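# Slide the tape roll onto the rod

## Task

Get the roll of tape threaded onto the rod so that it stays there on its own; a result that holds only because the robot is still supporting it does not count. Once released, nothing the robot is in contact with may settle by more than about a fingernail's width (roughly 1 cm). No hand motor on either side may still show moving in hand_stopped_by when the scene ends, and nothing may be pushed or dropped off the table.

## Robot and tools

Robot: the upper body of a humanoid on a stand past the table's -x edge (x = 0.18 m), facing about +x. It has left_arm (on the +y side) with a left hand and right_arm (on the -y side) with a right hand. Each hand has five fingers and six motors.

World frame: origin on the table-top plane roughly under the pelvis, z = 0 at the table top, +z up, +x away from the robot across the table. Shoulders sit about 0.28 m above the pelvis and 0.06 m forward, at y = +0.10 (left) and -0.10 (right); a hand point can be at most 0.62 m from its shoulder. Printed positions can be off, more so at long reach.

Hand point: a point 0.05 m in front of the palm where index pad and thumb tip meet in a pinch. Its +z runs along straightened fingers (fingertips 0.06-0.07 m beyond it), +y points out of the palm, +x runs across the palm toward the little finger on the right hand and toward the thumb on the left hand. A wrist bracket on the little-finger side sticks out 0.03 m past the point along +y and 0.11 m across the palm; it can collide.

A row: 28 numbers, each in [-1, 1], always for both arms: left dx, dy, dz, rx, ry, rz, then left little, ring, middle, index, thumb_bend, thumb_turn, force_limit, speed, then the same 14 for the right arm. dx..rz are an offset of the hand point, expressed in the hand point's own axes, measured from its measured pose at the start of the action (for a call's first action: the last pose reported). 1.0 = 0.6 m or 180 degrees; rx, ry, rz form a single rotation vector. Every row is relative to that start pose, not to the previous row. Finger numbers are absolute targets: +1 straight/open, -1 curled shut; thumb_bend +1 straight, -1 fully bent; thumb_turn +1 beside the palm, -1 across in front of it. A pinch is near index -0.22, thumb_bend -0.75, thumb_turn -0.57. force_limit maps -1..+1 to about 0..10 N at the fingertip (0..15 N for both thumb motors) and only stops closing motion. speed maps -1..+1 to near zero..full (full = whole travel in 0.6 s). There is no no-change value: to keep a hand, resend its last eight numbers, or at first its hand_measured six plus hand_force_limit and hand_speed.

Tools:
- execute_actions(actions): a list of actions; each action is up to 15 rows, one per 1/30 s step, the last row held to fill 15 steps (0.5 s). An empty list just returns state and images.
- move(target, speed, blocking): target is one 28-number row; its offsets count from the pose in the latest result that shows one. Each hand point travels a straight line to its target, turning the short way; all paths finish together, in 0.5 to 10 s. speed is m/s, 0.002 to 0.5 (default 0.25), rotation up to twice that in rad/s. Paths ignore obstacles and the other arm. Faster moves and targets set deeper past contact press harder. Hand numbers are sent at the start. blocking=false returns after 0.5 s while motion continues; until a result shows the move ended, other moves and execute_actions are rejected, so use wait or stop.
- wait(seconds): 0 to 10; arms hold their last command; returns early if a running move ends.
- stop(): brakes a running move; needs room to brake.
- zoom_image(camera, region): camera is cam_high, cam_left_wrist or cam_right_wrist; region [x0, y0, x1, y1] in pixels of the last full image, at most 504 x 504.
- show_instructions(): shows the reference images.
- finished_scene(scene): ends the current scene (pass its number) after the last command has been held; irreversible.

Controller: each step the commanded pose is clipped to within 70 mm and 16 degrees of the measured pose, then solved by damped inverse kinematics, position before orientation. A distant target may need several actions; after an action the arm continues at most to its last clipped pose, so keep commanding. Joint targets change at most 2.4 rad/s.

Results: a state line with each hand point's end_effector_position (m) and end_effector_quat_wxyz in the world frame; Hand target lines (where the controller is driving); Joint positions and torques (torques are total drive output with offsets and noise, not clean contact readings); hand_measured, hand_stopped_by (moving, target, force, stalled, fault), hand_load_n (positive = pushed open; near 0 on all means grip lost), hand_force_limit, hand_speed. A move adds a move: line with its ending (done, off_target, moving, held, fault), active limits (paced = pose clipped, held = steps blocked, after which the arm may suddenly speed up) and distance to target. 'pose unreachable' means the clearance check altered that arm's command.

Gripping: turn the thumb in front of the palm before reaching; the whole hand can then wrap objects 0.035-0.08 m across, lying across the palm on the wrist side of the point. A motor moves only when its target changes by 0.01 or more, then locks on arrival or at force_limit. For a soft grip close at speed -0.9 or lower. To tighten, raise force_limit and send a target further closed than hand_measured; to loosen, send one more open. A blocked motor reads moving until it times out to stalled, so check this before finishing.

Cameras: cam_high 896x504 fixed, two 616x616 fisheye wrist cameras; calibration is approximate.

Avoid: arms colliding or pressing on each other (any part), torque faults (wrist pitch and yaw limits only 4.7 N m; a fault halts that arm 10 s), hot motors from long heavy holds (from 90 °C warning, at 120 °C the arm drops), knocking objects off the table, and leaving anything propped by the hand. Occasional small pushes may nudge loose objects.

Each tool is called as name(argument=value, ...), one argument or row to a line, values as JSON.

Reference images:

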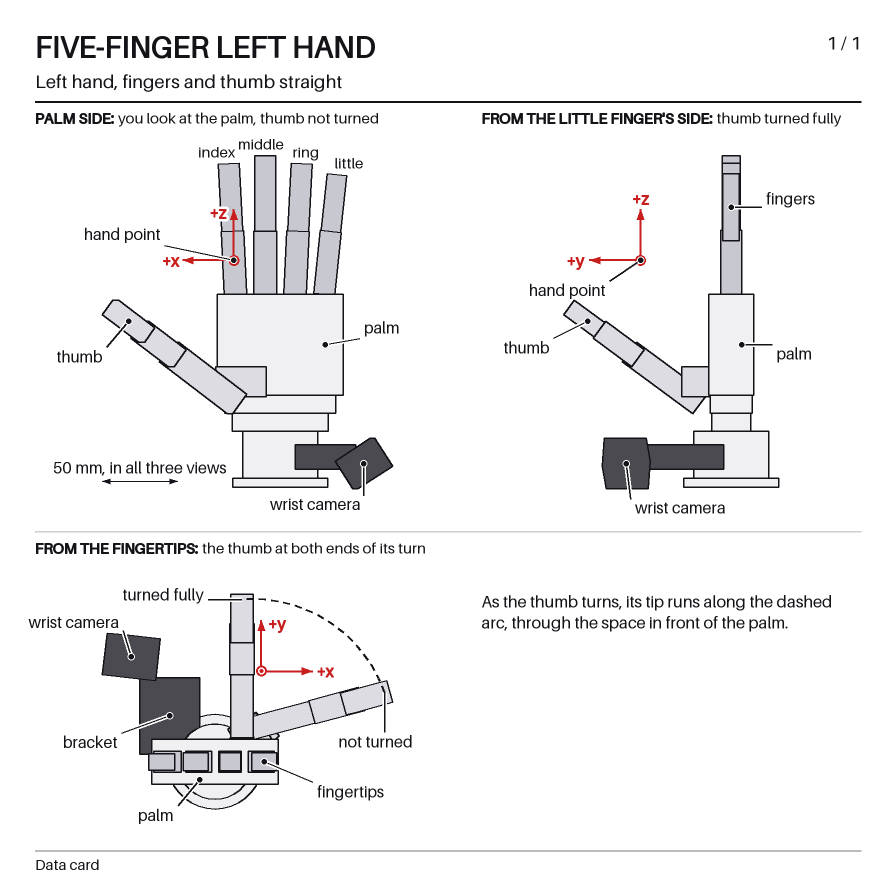

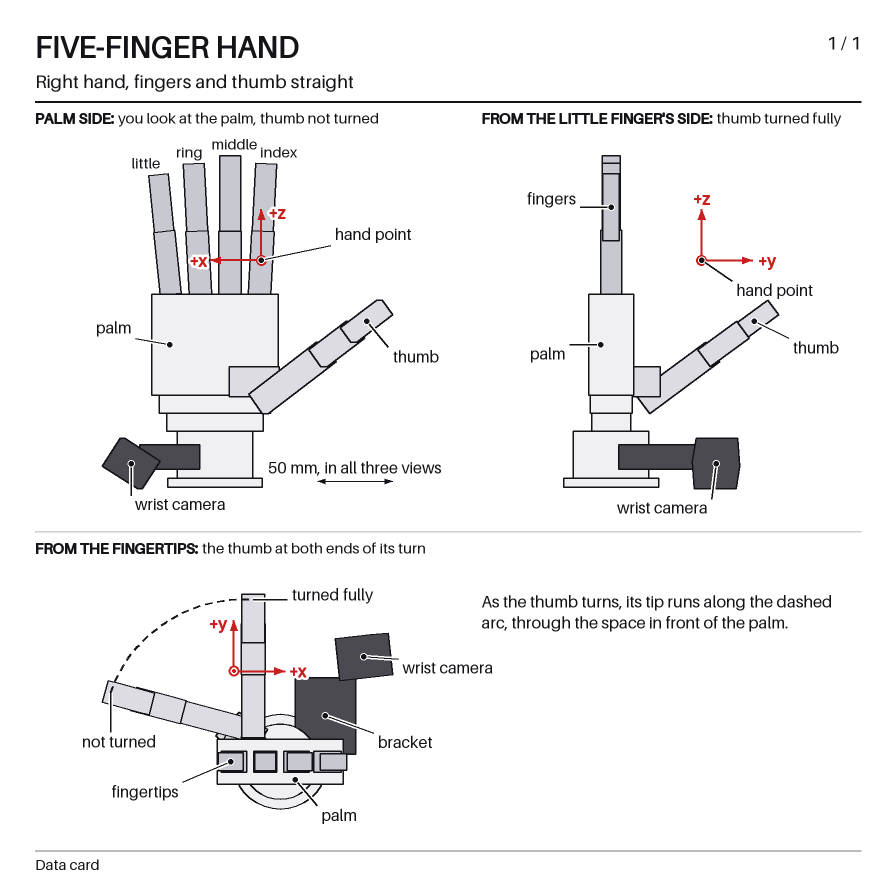

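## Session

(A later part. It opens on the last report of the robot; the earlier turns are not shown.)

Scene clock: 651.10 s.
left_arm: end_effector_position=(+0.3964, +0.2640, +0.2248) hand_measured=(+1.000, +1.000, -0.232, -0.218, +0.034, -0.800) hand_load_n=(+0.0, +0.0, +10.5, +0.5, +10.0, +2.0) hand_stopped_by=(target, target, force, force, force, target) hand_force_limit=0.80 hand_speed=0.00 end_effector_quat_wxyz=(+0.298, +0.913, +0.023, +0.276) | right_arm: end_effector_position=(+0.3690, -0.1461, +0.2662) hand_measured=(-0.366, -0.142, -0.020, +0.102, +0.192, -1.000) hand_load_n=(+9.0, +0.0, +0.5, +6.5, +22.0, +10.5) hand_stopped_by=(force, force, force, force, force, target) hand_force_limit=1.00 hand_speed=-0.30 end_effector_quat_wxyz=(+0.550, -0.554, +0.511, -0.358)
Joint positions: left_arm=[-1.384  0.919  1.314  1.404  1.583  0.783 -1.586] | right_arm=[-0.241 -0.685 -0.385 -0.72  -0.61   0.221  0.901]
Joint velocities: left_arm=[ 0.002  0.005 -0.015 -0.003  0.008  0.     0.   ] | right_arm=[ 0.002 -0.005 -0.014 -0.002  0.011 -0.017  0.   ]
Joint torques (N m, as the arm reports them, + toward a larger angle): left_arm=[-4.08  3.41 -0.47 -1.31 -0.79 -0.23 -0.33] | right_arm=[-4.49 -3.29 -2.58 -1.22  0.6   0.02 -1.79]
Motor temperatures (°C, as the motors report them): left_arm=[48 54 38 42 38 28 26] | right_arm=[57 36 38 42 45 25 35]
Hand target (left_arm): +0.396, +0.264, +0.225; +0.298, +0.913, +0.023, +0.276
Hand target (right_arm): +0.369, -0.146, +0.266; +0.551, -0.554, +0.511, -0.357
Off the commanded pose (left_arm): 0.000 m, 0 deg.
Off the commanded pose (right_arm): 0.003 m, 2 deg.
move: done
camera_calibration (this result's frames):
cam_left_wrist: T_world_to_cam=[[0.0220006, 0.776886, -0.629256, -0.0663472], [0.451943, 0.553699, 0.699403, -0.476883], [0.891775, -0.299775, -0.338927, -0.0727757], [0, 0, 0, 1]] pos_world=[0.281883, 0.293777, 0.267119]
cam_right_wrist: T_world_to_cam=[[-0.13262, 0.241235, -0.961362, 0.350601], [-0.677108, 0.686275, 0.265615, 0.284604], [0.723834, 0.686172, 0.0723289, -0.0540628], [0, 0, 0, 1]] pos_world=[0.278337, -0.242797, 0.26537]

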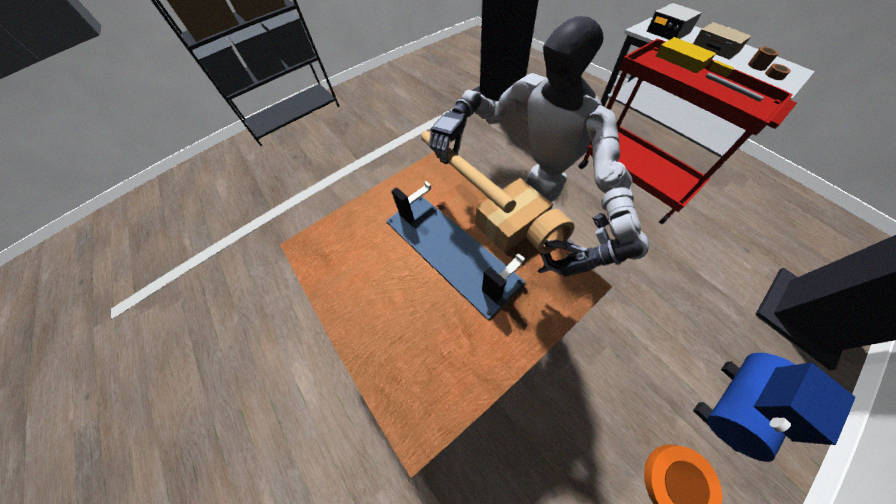

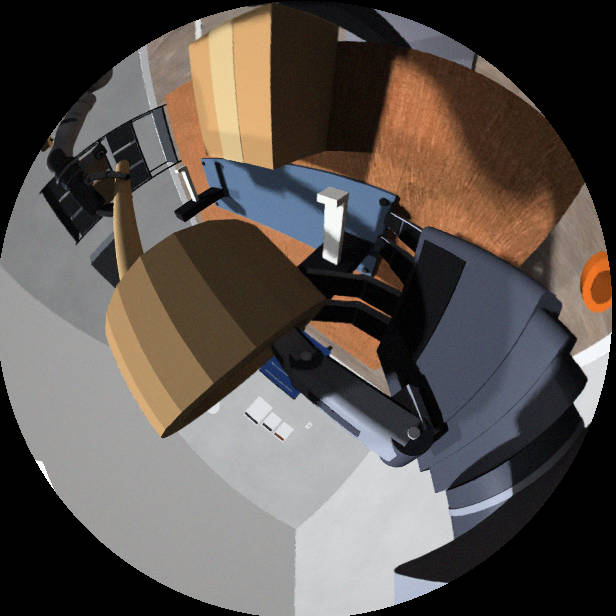

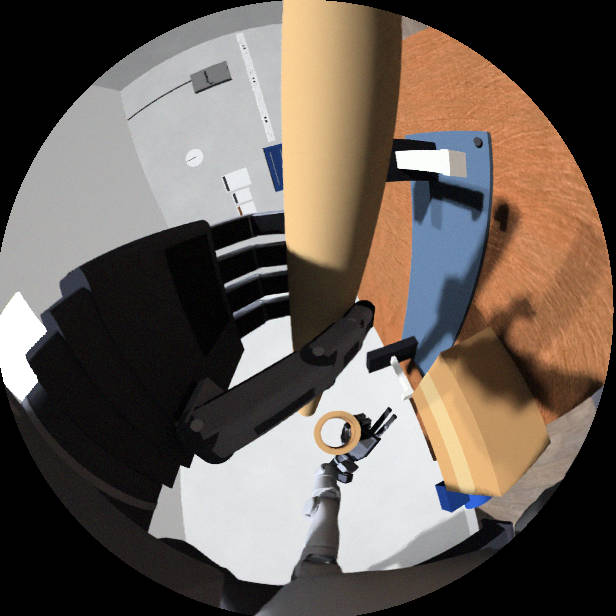

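move(
  target=[0,0,0,0,0,0,1,1,-0.5,-0.6,-0.2,-0.8,0.8,0, 0.011,0.065,0.009,0,0,0,-1,-1,-1,-1,-0.9,-1,1,-0.3],
  speed=0.06,
)

zoom_image(
  camera="cam_high",
  region=[400,110,640,290],
)

zoom_image(
  camera="cam_right_wrist",
  region=[220,330,460,530],
)

Scene clock: 659.57 s.
left_arm: end_effector_position=(+0.3964, +0.2640, +0.2248) hand_measured=(+1.000, +1.000, -0.232, -0.218, +0.034, -0.800) hand_load_n=(+0.0, +0.0, +10.5, +0.5, +10.0, +2.0) hand_stopped_by=(target, target, force, force, force, target) hand_force_limit=0.80 hand_speed=0.00 end_effector_quat_wxyz=(+0.298, +0.913, +0.023, +0.276) | right_arm: end_effector_position=(+0.3695, -0.1483, +0.2269) hand_measured=(-0.366, -0.142, -0.020, +0.102, +0.192, -1.000) hand_load_n=(+9.0, +0.0, +0.5, +6.5, +22.0, +10.5) hand_stopped_by=(force, force, force, force, force, target) hand_force_limit=1.00 hand_speed=-0.30 end_effector_quat_wxyz=(+0.548, -0.554, +0.513, -0.360)
Joint positions: left_arm=[-1.384  0.919  1.314  1.404  1.583  0.783 -1.586] | right_arm=[-0.112 -0.612 -0.332 -0.638 -0.67   0.084  0.72 ]
Joint velocities: left_arm=[ 0.003  0.011 -0.003  0.009 -0.003  0.     0.   ] | right_arm=[-0.003  0.005 -0.011  0.    -0.005  0.    -0.008]
Joint torques (N m, as the arm reports them, + toward a larger angle): left_arm=[-4.1   3.4  -0.45 -1.3  -0.79 -0.23 -0.33] | right_arm=[-3.99 -3.34 -2.08 -2.24  0.33 -0.09 -1.78]
Motor temperatures (°C, as the motors report them): left_arm=[50 54 38 42 38 28 27] | right_arm=[57 36 38 42 45 25 36]
Hand target (left_arm): +0.396, +0.264, +0.225; +0.298, +0.913, +0.023, +0.276
Hand target (right_arm): +0.370, -0.148, +0.227; +0.548, -0.555, +0.512, -0.361
Off the commanded pose (left_arm): 0.000 m, 0 deg.
Off the commanded pose (right_arm): 0.002 m, 0 deg.
move: done
camera_calibration (this result's frames):
cam_left_wrist: T_world_to_cam=[[0.0220008, 0.776887, -0.629256, -0.0663473], [0.451944, 0.553698, 0.699403, -0.476883], [0.891775, -0.299776, -0.338927, -0.0727756], [0, 0, 0, 1]] pos_world=[0.281883, 0.293777, 0.267119]
cam_right_wrist: T_world_to_cam=[[-0.132664, 0.239438, -0.961805, 0.313318], [-0.67325, 0.690398, 0.264735, 0.296182], [0.727416, 0.682656, 0.0696108, -0.05129], [0, 0, 0, 1]] pos_world=[0.27828, -0.24449, 0.226512]

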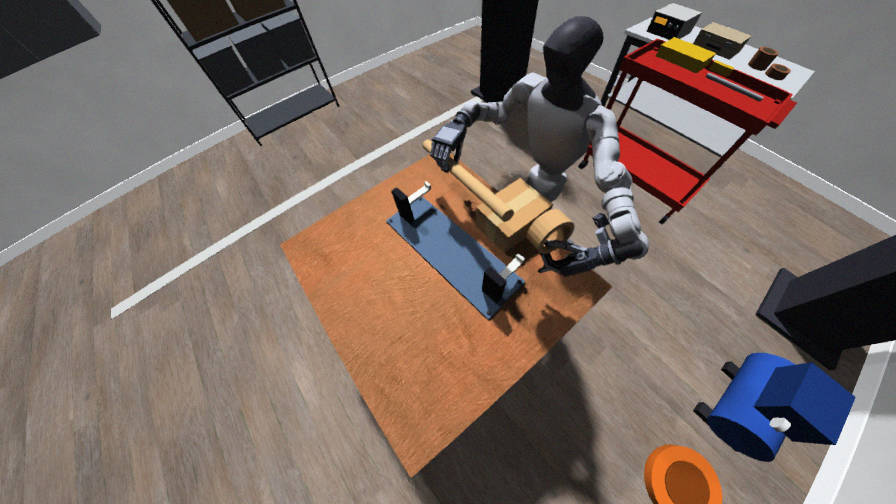

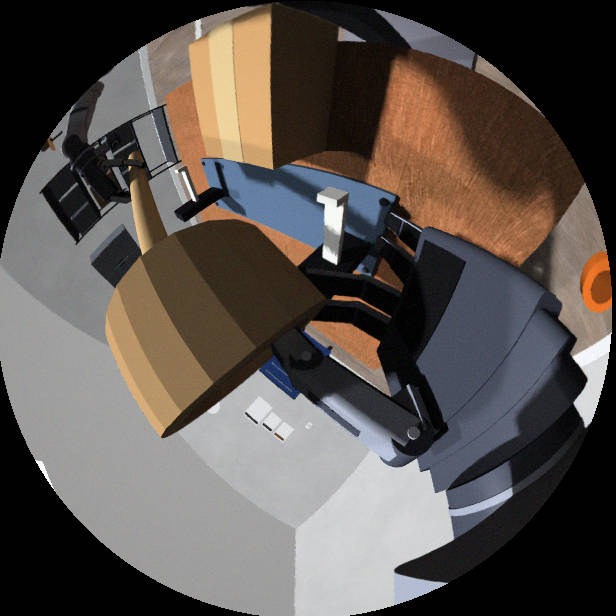

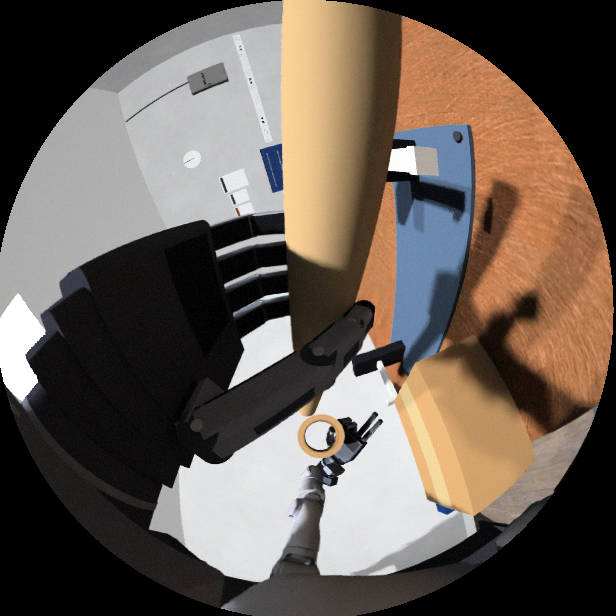

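Region (400, 110, 640, 290) of cam_high's 896x504 image, scaled by 2.100, with more detail than that image has; it fills the top 378 rows of this view, and the rest is white.

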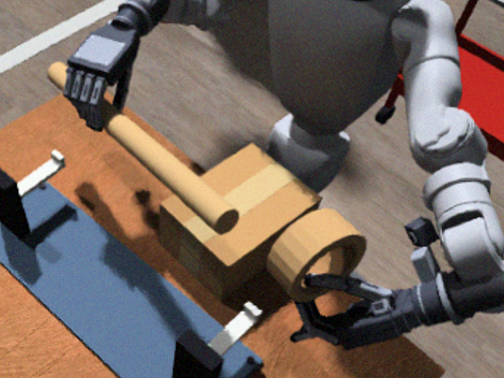

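Region (220, 330, 460, 530) of cam_right_wrist's 616x616 image, scaled by 2.100, with more detail than that image has.

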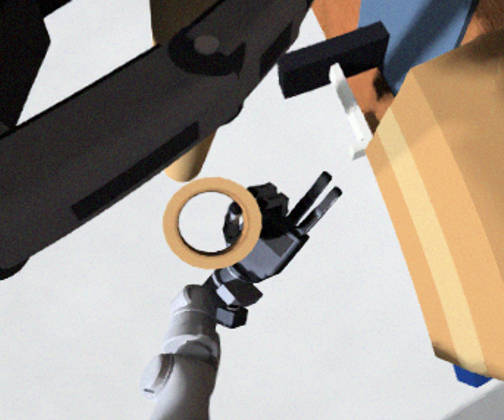

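move(
  target=[0,0,0,0,0,0,1,1,-0.5,-0.6,-0.2,-0.8,0.8,0, -0.1,0.034,-0.077,0,0,0,-1,-1,-1,-1,-0.9,-1,1,-0.3],
  speed=0.06,
)

zoom_image(
  camera="cam_high",
  region=[400,110,640,290],
)

zoom_image(
  camera="cam_right_wrist",
  region=[220,330,460,530],
)

Scene clock: 672.80 s.
left_arm: end_effector_position=(+0.3964, +0.2640, +0.2248) hand_measured=(+1.000, +1.000, -0.232, -0.218, +0.034, -0.800) hand_load_n=(+0.0, +0.0, +10.5, +0.5, +10.0, +2.0) hand_stopped_by=(target, target, force, force, force, target) hand_force_limit=0.80 hand_speed=0.00 end_effector_quat_wxyz=(+0.298, +0.913, +0.023, +0.276) | right_arm: end_effector_position=(+0.3086, -0.1028, +0.2234) hand_measured=(-0.366, -0.142, -0.020, +0.102, +0.192, -1.000) hand_load_n=(+9.0, +0.0, +0.5, +6.5, +22.0, +10.5) hand_stopped_by=(force, force, force, force, force, target) hand_force_limit=1.00 hand_speed=-0.30 end_effector_quat_wxyz=(+0.547, -0.553, +0.513, -0.363)
Joint positions: left_arm=[-1.384  0.919  1.314  1.404  1.583  0.783 -1.586] | right_arm=[ 0.137 -0.421 -0.157 -1.059 -0.943  0.223  0.777]
Joint velocities: left_arm=[ 0.005  0.     0.    -0.006  0.005  0.     0.   ] | right_arm=[-0.005 -0.011  0.008  0.     0.005  0.002  0.   ]
Joint torques (N m, as the arm reports them, + toward a larger angle): left_arm=[-4.08  3.39 -0.45 -1.31 -0.78 -0.23 -0.33] | right_arm=[-1.32 -1.71 -0.76 -2.52  0.09  0.11 -1.57]
Motor temperatures (°C, as the motors report them): left_arm=[51 55 38 42 38 28 27] | right_arm=[56 36 38 42 45 25 37]
Hand target (left_arm): +0.396, +0.264, +0.225; +0.298, +0.913, +0.023, +0.276
Hand target (right_arm): +0.308, -0.103, +0.223; +0.546, -0.553, +0.514, -0.363
Off the commanded pose (left_arm): 0.000 m, 0 deg.
Off the commanded pose (right_arm): 0.004 m, 0 deg.
move: off_target (right_arm)
camera_calibration (this result's frames):
cam_left_wrist: T_world_to_cam=[[0.0220007, 0.776886, -0.629256, -0.0663472], [0.451943, 0.553698, 0.699403, -0.476883], [0.891775, -0.299776, -0.338927, -0.0727757], [0, 0, 0, 1]] pos_world=[0.281883, 0.293777, 0.267119]
cam_right_wrist: T_world_to_cam=[[-0.129584, 0.236855, -0.962864, 0.289922], [-0.66975, 0.695156, 0.261138, 0.224901], [0.731192, 0.678718, 0.0685527, -0.0391402], [0, 0, 0, 1]] pos_world=[0.216816, -0.198446, 0.223108]

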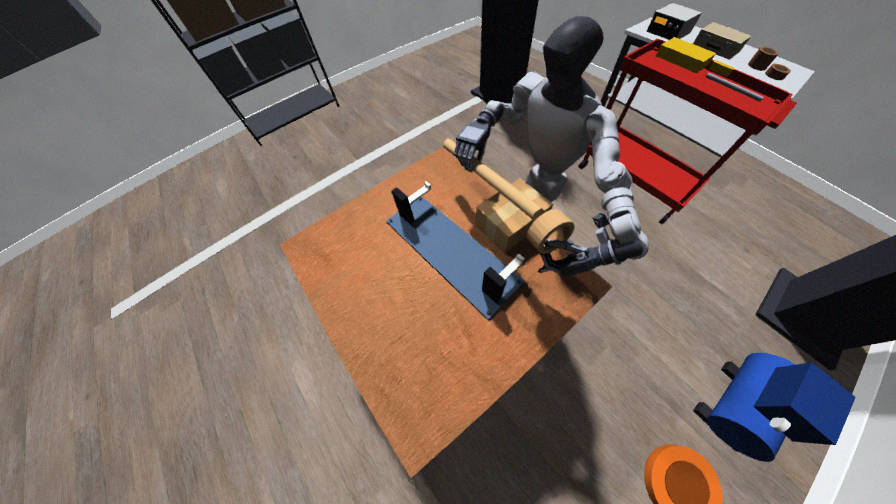

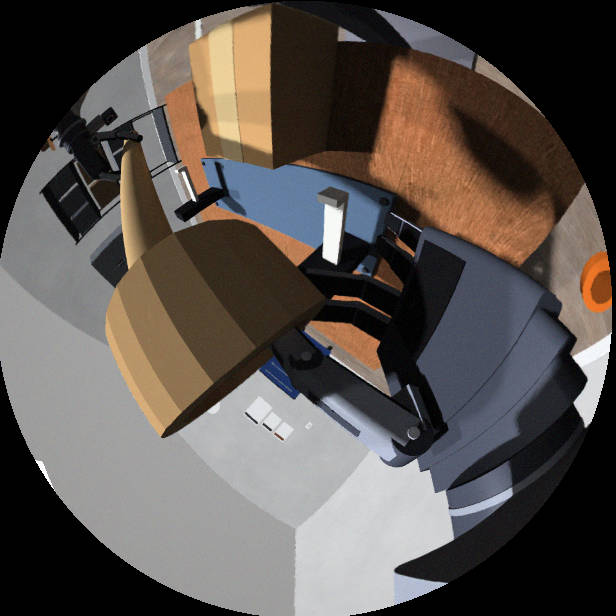

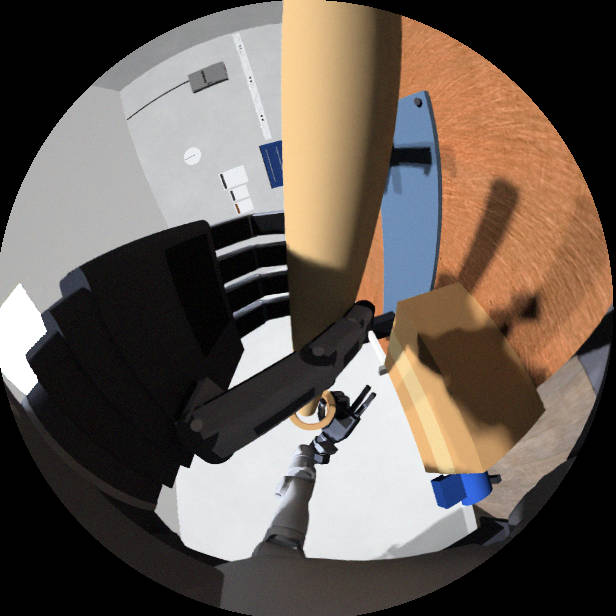

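Region (400, 110, 640, 290) of cam_high's 896x504 image, scaled by 2.100, with more detail than that image has; it fills the top 378 rows of this view, and the rest is white.

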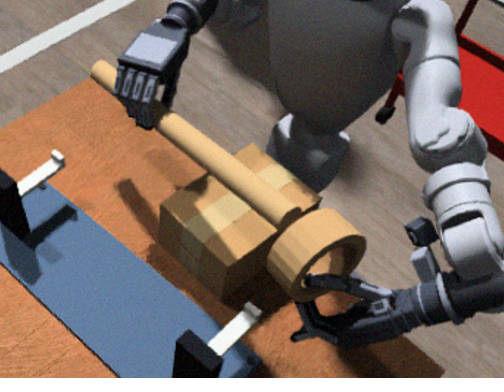

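Region (220, 330, 460, 530) of cam_right_wrist's 616x616 image, scaled by 2.100, with more detail than that image has.

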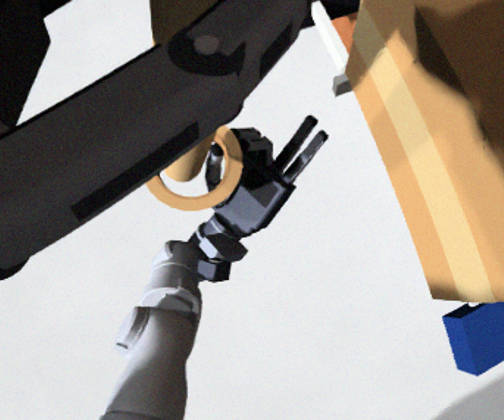

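move(
  target=[0,0,0,0,0,0,1,1,-0.5,-0.6,-0.2,-0.8,0.8,0, -0.085,0,0,0,0,0,-1,-1,-1,-1,-0.9,-1,1,-0.3],
  speed=0.04,
)

zoom_image(
  camera="cam_high",
  region=[400,110,640,290],
)

Scene clock: 679.23 s.
left_arm: end_effector_position=(+0.3963, +0.2647, +0.2250) hand_measured=(+1.000, +1.000, -0.232, -0.218, +0.034, -0.800) hand_load_n=(+0.0, +0.0, +10.5, +3.5, +9.5, +1.0) hand_stopped_by=(target, target, force, force, force, target) hand_force_limit=0.80 hand_speed=0.00 end_effector_quat_wxyz=(+0.298, +0.913, +0.023, +0.277) | right_arm: end_effector_position=(+0.2976, -0.0589, +0.2254) hand_measured=(-0.366, -0.142, -0.020, +0.102, +0.192, -1.000) hand_load_n=(+7.5, +0.0, +1.0, +7.0, +22.0, +10.5) hand_stopped_by=(force, force, force, force, force, target) hand_force_limit=1.00 hand_speed=-0.30 end_effector_quat_wxyz=(+0.578, -0.557, +0.491, -0.338)
Joint positions: left_arm=[-1.384  0.921  1.314  1.404  1.583  0.783 -1.586] | right_arm=[ 0.091  0.021 -0.154 -1.062 -1.094 -0.154  0.937]
Joint velocities: left_arm=[ 0.    -0.003  0.     0.003 -0.009  0.     0.   ] | right_arm=[ 0.009 -0.006  0.018  0.009 -0.023  0.    -0.041]
Joint torques (N m, as the arm reports them, + toward a larger angle): left_arm=[-4.    3.25 -0.5  -1.25 -0.68 -0.24 -0.27] | right_arm=[-1.55 -0.53  1.39 -2.48  1.32 -0.01 -1.91]
Motor temperatures (°C, as the motors report them): left_arm=[52 55 38 42 38 28 27] | right_arm=[55 36 38 43 45 25 37]
Hand target (left_arm): +0.396, +0.264, +0.225; +0.298, +0.913, +0.023, +0.276
Hand target (right_arm): +0.297, -0.056, +0.228; +0.584, -0.556, +0.487, -0.336
Off the commanded pose (left_arm): 0.001 m, 0 deg.
Off the commanded pose (right_arm): 0.008 m, 5 deg.
joint sent to its limit (right arm) — the command would take joint 2 (shoulder roll) past its upper limit and joint 4 (elbow) past its lower limit, so those joints were sent only as far as their limits.
move: off_target (right_arm)
camera_calibration (this result's frames):
cam_left_wrist: T_world_to_cam=[[0.0209652, 0.77741, -0.628645, -0.0665939], [0.450625, 0.553944, 0.700059, -0.477094], [0.892467, -0.29796, -0.338707, -0.0731407], [0, 0, 0, 1]] pos_world=[0.281663, 0.294261, 0.267357]
cam_right_wrist: T_world_to_cam=[[-0.124366, 0.265827, -0.955965, 0.278692], [-0.728168, 0.630011, 0.269919, 0.198097], [0.674021, 0.729672, 0.115215, -0.0515746], [0, 0, 0, 1]] pos_world=[0.21367, -0.161255, 0.218892]

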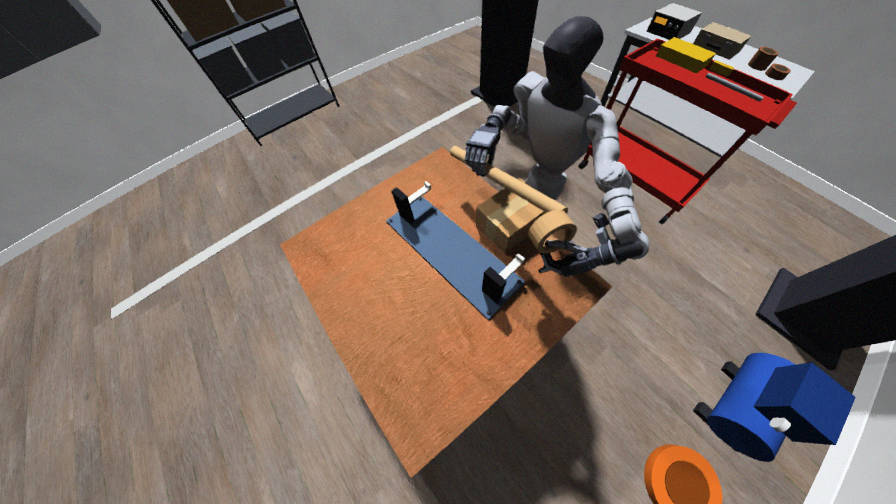

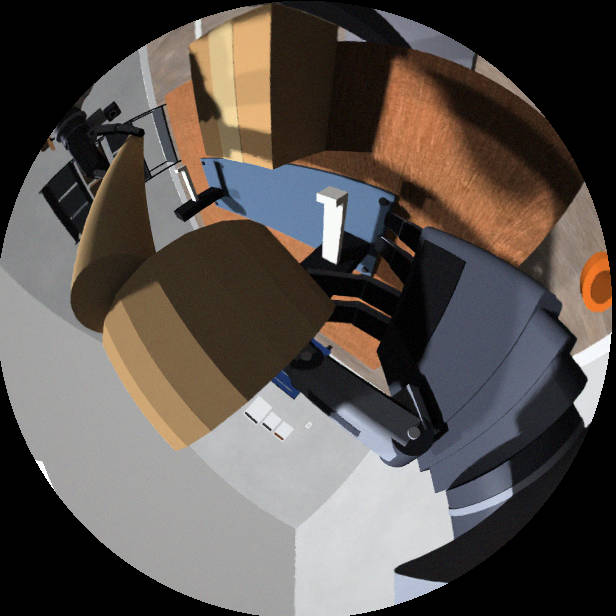

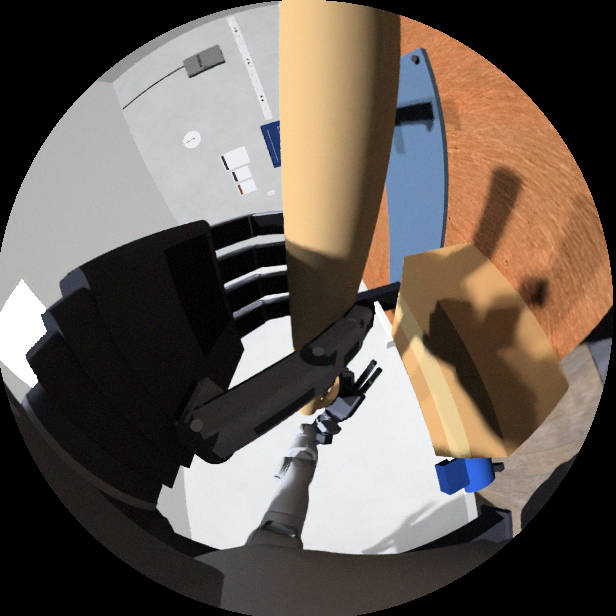

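Region (400, 110, 640, 290) of cam_high's 896x504 image, scaled by 2.100, with more detail than that image has; it fills the top 378 rows of this view, and the rest is white.

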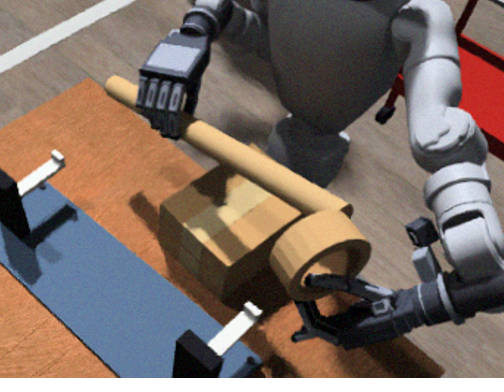

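move(
  target=[0,0,0,0,0,0,1,1,-0.5,-0.6,-0.2,-0.8,0.8,0, 0.1,-0.007,0.04,0,0.025,0,-1,-1,-1,-1,-0.9,-1,1,-0.3],
  speed=0.05,
)

zoom_image(
  camera="cam_high",
  region=[400,110,640,290],
)

zoom_image(
  camera="cam_right_wrist",
  region=[220,330,460,530],
)

Scene clock: 689.43 s.
left_arm: end_effector_position=(+0.3963, +0.2649, +0.2251) hand_measured=(+1.000, +1.000, -0.232, -0.218, +0.034, -0.800) hand_load_n=(+0.0, +0.0, +10.0, +1.0, +10.5, +1.0) hand_stopped_by=(target, target, force, force, force, target) hand_force_limit=0.80 hand_speed=0.00 end_effector_quat_wxyz=(+0.297, +0.914, +0.023, +0.277) | right_arm: end_effector_position=(+0.3386, -0.1059, +0.2157) hand_measured=(-0.366, -0.142, -0.020, +0.102, +0.192, -1.000) hand_load_n=(+9.0, +0.0, +1.0, +6.5, +22.0, +10.0) hand_stopped_by=(force, force, force, force, force, target) hand_force_limit=1.00 hand_speed=-0.30 end_effector_quat_wxyz=(+0.559, -0.543, +0.514, -0.358)
Joint positions: left_arm=[-1.384  0.921  1.314  1.404  1.583  0.783 -1.586] | right_arm=[-0.069 -0.121 -0.351 -0.837 -0.97  -0.136  0.903]
Joint velocities: left_arm=[ 0.011  0.    -0.002 -0.003 -0.006  0.     0.   ] | right_arm=[ 0.003  0.    -0.009  0.002  0.015  0.     0.   ]
Joint torques (N m, as the arm reports them, + toward a larger angle): left_arm=[-4.1   3.38 -0.46 -1.31 -0.77 -0.22 -0.33] | right_arm=[-3.16 -1.66 -0.03 -2.28  1.4  -0.01 -1.82]
Motor temperatures (°C, as the motors report them): left_arm=[52 55 38 42 38 28 27] | right_arm=[54 35 37 44 45 25 38]
Hand target (left_arm): +0.396, +0.265, +0.225; +0.298, +0.913, +0.023, +0.277
Hand target (right_arm): +0.339, -0.106, +0.217; +0.561, -0.543, +0.512, -0.358
Off the commanded pose (left_arm): 0.000 m, 0 deg.
Off the commanded pose (right_arm): 0.002 m, 0 deg.
move: done
camera_calibration (this result's frames):
cam_left_wrist: T_world_to_cam=[[0.0207838, 0.777504, -0.628534, -0.0666389], [0.4504, 0.553981, 0.700175, -0.47713], [0.892585, -0.297644, -0.338674, -0.0732048], [0, 0, 0, 1]] pos_world=[0.281626, 0.294344, 0.267397]
cam_right_wrist: T_world_to_cam=[[-0.117089, 0.26517, -0.957066, 0.284717], [-0.675226, 0.685423, 0.272516, 0.247511], [0.728258, 0.678144, 0.0987942, -0.0640558], [0, 0, 0, 1]] pos_world=[0.247112, -0.201709, 0.21137]

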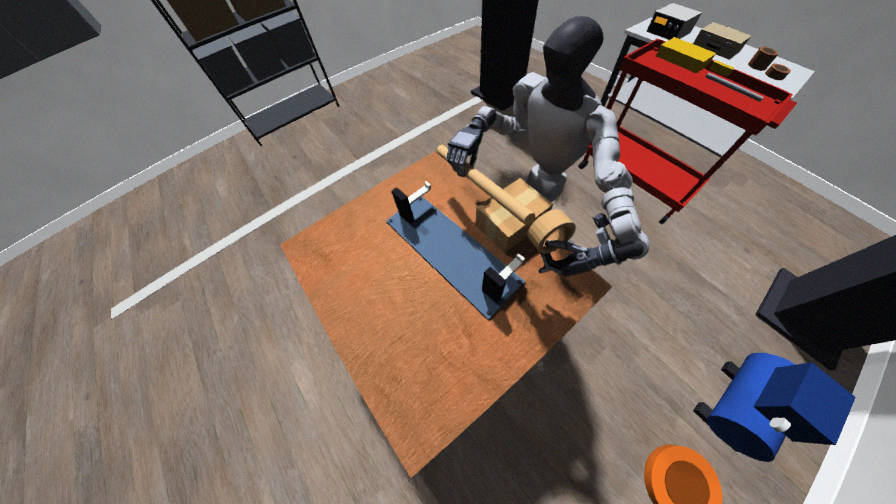

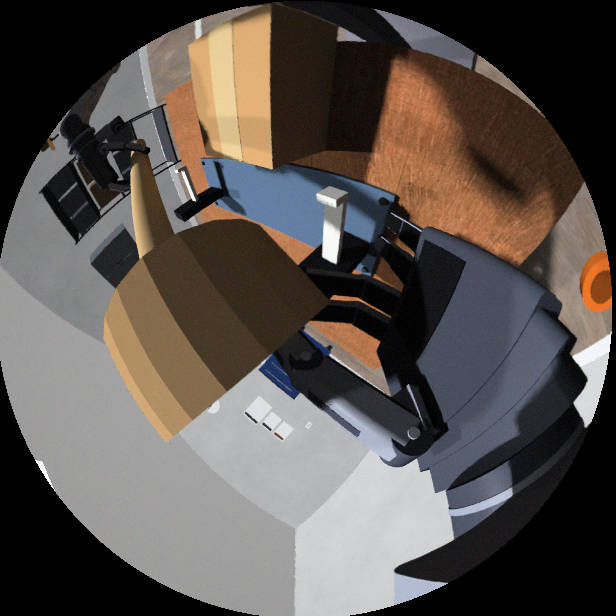

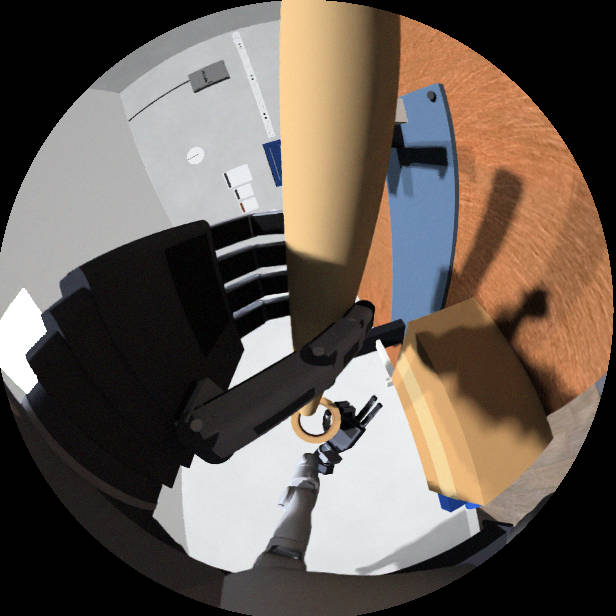

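Region (400, 110, 640, 290) of cam_high's 896x504 image, scaled by 2.100, with more detail than that image has; it fills the top 378 rows of this view, and the rest is white.

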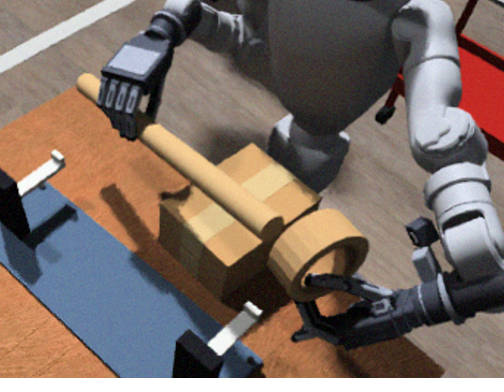

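Region (220, 330, 460, 530) of cam_right_wrist's 616x616 image, scaled by 2.100, with more detail than that image has.

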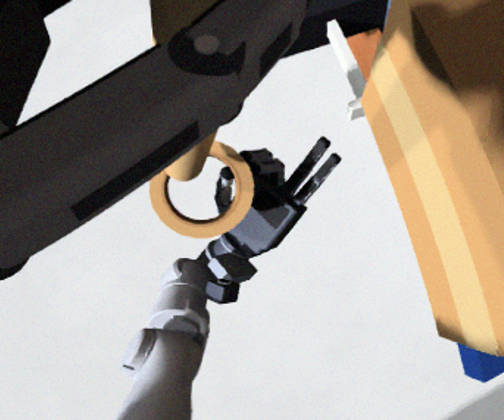

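move(
  target=[0,0,0,0,0,0,1,1,-0.5,-0.6,-0.2,-0.8,0.8,0, -0.1,0,0,0,0,0,-1,-1,-1,-1,-0.9,-1,1,-0.3],
  speed=0.04,
)

zoom_image(
  camera="cam_high",
  region=[400,110,640,290],
)

Scene clock: 694.90 s.
left_arm: end_effector_position=(+0.3963, +0.2649, +0.2251) hand_measured=(+1.000, +1.000, -0.232, -0.218, +0.034, -0.800) hand_load_n=(+0.0, +0.0, +10.0, +1.0, +10.5, +1.0) hand_stopped_by=(target, target, force, force, force, target) hand_force_limit=0.80 hand_speed=0.00 end_effector_quat_wxyz=(+0.297, +0.914, +0.023, +0.277) | right_arm: end_effector_position=(+0.3250, -0.0495, +0.2270) hand_measured=(-0.366, -0.142, -0.020, +0.102, +0.192, -1.000) hand_load_n=(+9.0, +0.0, +1.0, +6.5, +22.0, +10.0) hand_stopped_by=(force, force, force, force, force, target) hand_force_limit=1.00 hand_speed=-0.30 end_effector_quat_wxyz=(+0.561, -0.541, +0.515, -0.357)
Joint positions: left_arm=[-1.384  0.921  1.314  1.404  1.583  0.783 -1.586] | right_arm=[-0.056  0.022  0.063 -0.999 -1.375  0.043  0.964]
Joint velocities: left_arm=[-0.006 -0.006 -0.003 -0.003 -0.006  0.     0.   ] | right_arm=[-0.018  0.     0.    -0.008 -0.014  0.013  0.   ]
Joint torques (N m, as the arm reports them, + toward a larger angle): left_arm=[-4.11  3.41 -0.45 -1.31 -0.77 -0.23 -0.33] | right_arm=[-2.1  -0.04  0.59 -2.8   0.71  0.19 -1.53]
Motor temperatures (°C, as the motors report them): left_arm=[52 55 38 42 38 28 27] | right_arm=[54 34 37 44 45 25 38]
Hand target (left_arm): +0.396, +0.265, +0.225; +0.297, +0.914, +0.023, +0.277
Hand target (right_arm): +0.325, -0.050, +0.227; +0.560, -0.541, +0.517, -0.357
Off the commanded pose (left_arm): 0.000 m, 0 deg.
Off the commanded pose (right_arm): 0.001 m, 0 deg.
joint sent to its limit (right arm) — the command would take joint 2 (shoulder roll) past its upper limit, so that joint was sent only as far as its limit.
move: done
camera_calibration (this result's frames):
cam_left_wrist: T_world_to_cam=[[0.0207837, 0.777504, -0.628534, -0.0666389], [0.4504, 0.553981, 0.700175, -0.47713], [0.892585, -0.297644, -0.338674, -0.0732048], [0, 0, 0, 1]] pos_world=[0.281626, 0.294344, 0.267397]
cam_right_wrist: T_world_to_cam=[[-0.116063, 0.271392, -0.955445, 0.27856], [-0.675608, 0.683556, 0.276232, 0.195782], [0.728068, 0.677567, 0.104019, -0.0946553], [0, 0, 0, 1]] pos_world=[0.233518, -0.145292, 0.221914]

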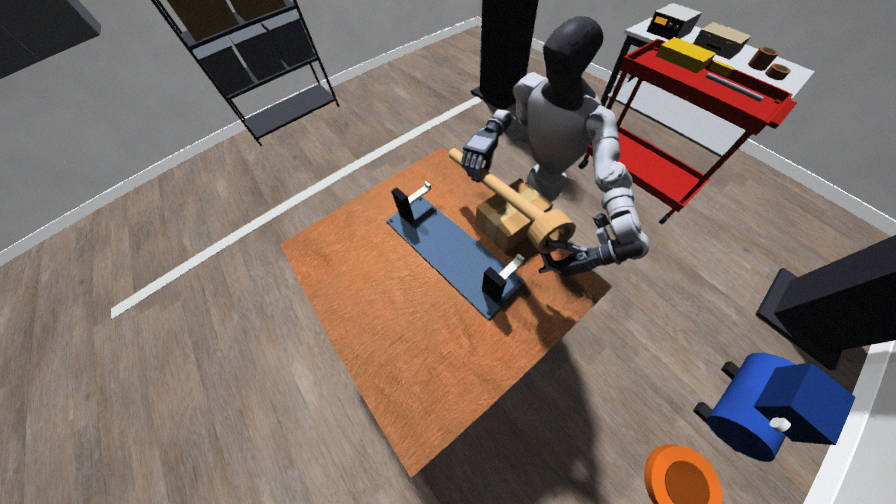

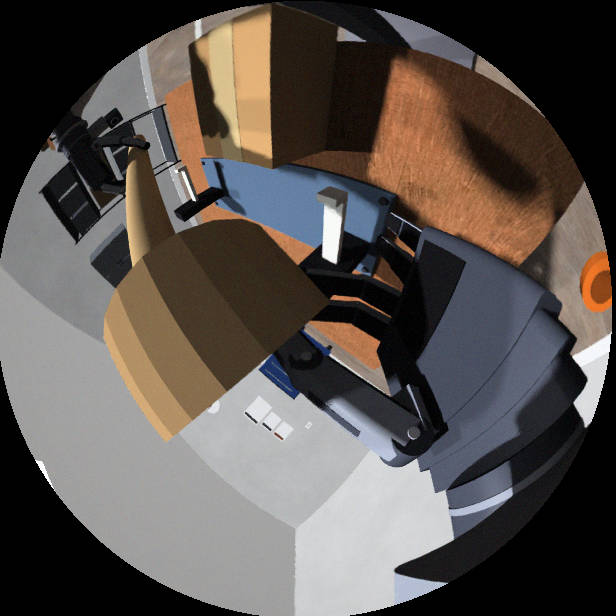

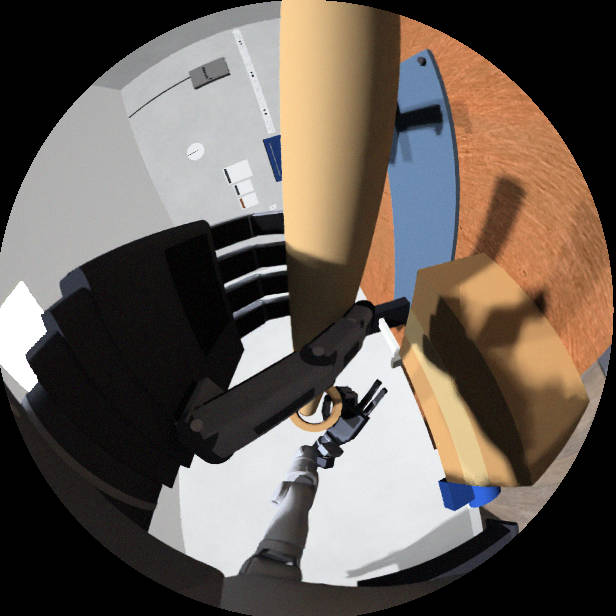

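Region (400, 110, 640, 290) of cam_high's 896x504 image, scaled by 2.100, with more detail than that image has; it fills the top 378 rows of this view, and the rest is white.

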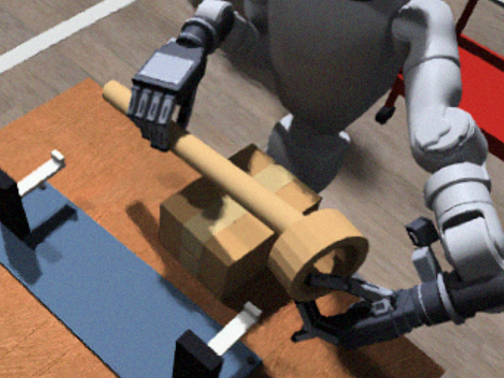

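move(
  target=[-0.01,0.065,0.077,0,0,0,1,1,-0.5,-0.6,-0.2,-0.8,0.8,0, 0,0,0,0,0,0,-1,-1,-1,-1,-0.9,-1,1,-0.3],
  speed=0.04,
)

zoom_image(
  camera="cam_high",
  region=[400,110,640,290],
)

Scene clock: 702.77 s.
left_arm: end_effector_position=(+0.4104, +0.2082, +0.2123) hand_measured=(+1.000, +1.000, -0.232, -0.218, +0.034, -0.800) hand_load_n=(+0.0, +0.0, +10.5, +1.0, +10.0, +0.5) hand_stopped_by=(target, target, force, force, force, target) hand_force_limit=0.80 hand_speed=0.00 end_effector_quat_wxyz=(+0.300, +0.915, +0.023, +0.267) | right_arm: end_effector_position=(+0.3254, -0.0513, +0.2261) hand_measured=(-0.366, -0.142, -0.020, +0.102, +0.192, -1.000) hand_load_n=(+7.0, +0.0, +0.5, +8.5, +18.5, +8.5) hand_stopped_by=(force, force, force, force, force, target) hand_force_limit=1.00 hand_speed=-0.30 end_effector_quat_wxyz=(+0.559, -0.539, +0.519, -0.357)
Joint positions: left_arm=[-1.525  1.128  1.314  2.093  1.219  0.78  -0.944] | right_arm=[-0.054  0.021  0.061 -0.998 -1.377  0.05   0.963]
Joint velocities: left_arm=[-0.002  0.002  0.003  0.005 -0.009  0.     0.   ] | right_arm=[ 0.006  0.     0.008 -0.011  0.003  0.009  0.   ]
Joint torques (N m, as the arm reports them, + toward a larger angle): left_arm=[-4.22  2.54  1.07 -0.78 -1.39 -0.61 -0.41] | right_arm=[-2.9  -0.45  0.87 -2.79 -0.07 -0.16 -1.37]
Motor temperatures (°C, as the motors report them): left_arm=[53 55 38 42 38 28 27] | right_arm=[53 34 37 44 45 25 37]
Hand target (left_arm): +0.412, +0.207, +0.215; +0.302, +0.914, +0.021, +0.272
Hand target (right_arm): +0.325, -0.049, +0.227; +0.561, -0.541, +0.515, -0.357
Off the commanded pose (left_arm): 0.001 m, 1 deg.
Off the commanded pose (right_arm): 0.002 m, 1 deg.
joint sent to its limit (left arm) — the command would take joint 3 (shoulder yaw) past its upper limit and joint 4 (elbow) past its upper limit, so those joints were sent only as far as their limits.
move: done
camera_calibration (this result's frames):
cam_left_wrist: T_world_to_cam=[[0.0152135, 0.774291, -0.632647, -0.0270977], [0.466953, 0.553983, 0.689244, -0.447585], [0.884151, -0.305902, -0.353129, -0.098771], [0, 0, 0, 1]] pos_world=[0.296742, 0.238722, 0.256473]
cam_right_wrist: T_world_to_cam=[[-0.118199, 0.27568, -0.953955, 0.278823], [-0.668526, 0.688259, 0.28173, 0.194311], [0.734236, 0.671044, 0.102948, -0.0957672], [0, 0, 0, 1]] pos_world=[0.233174, -0.146339, 0.2211]

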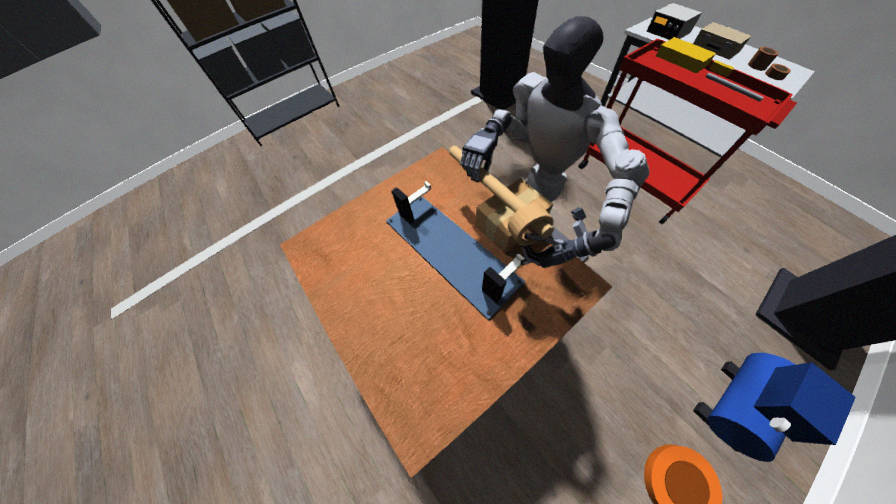

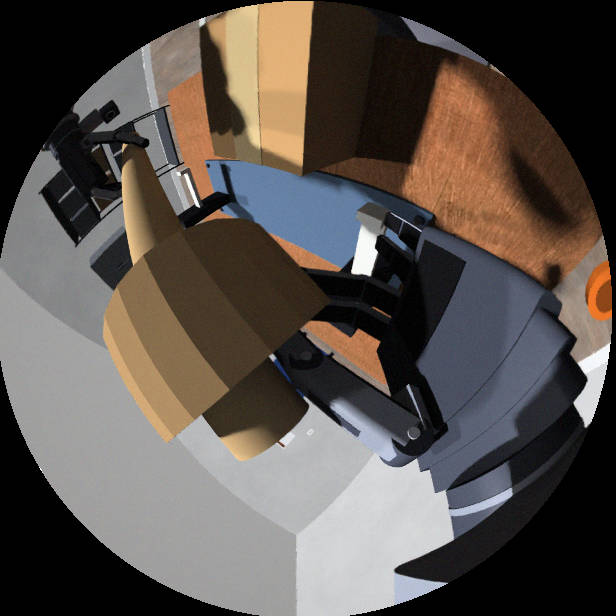

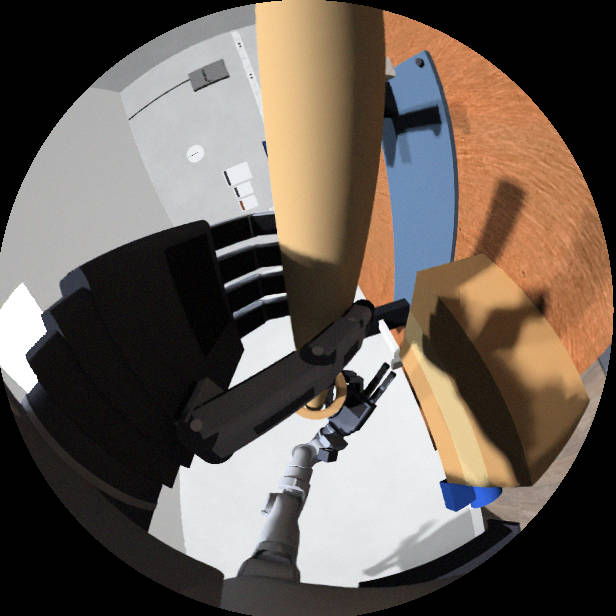

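Region (400, 110, 640, 290) of cam_high's 896x504 image, scaled by 2.100, with more detail than that image has; it fills the top 378 rows of this view, and the rest is white.

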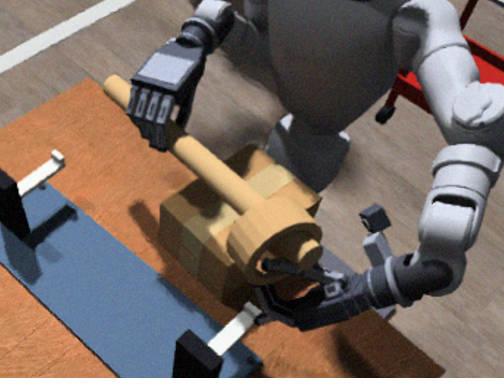

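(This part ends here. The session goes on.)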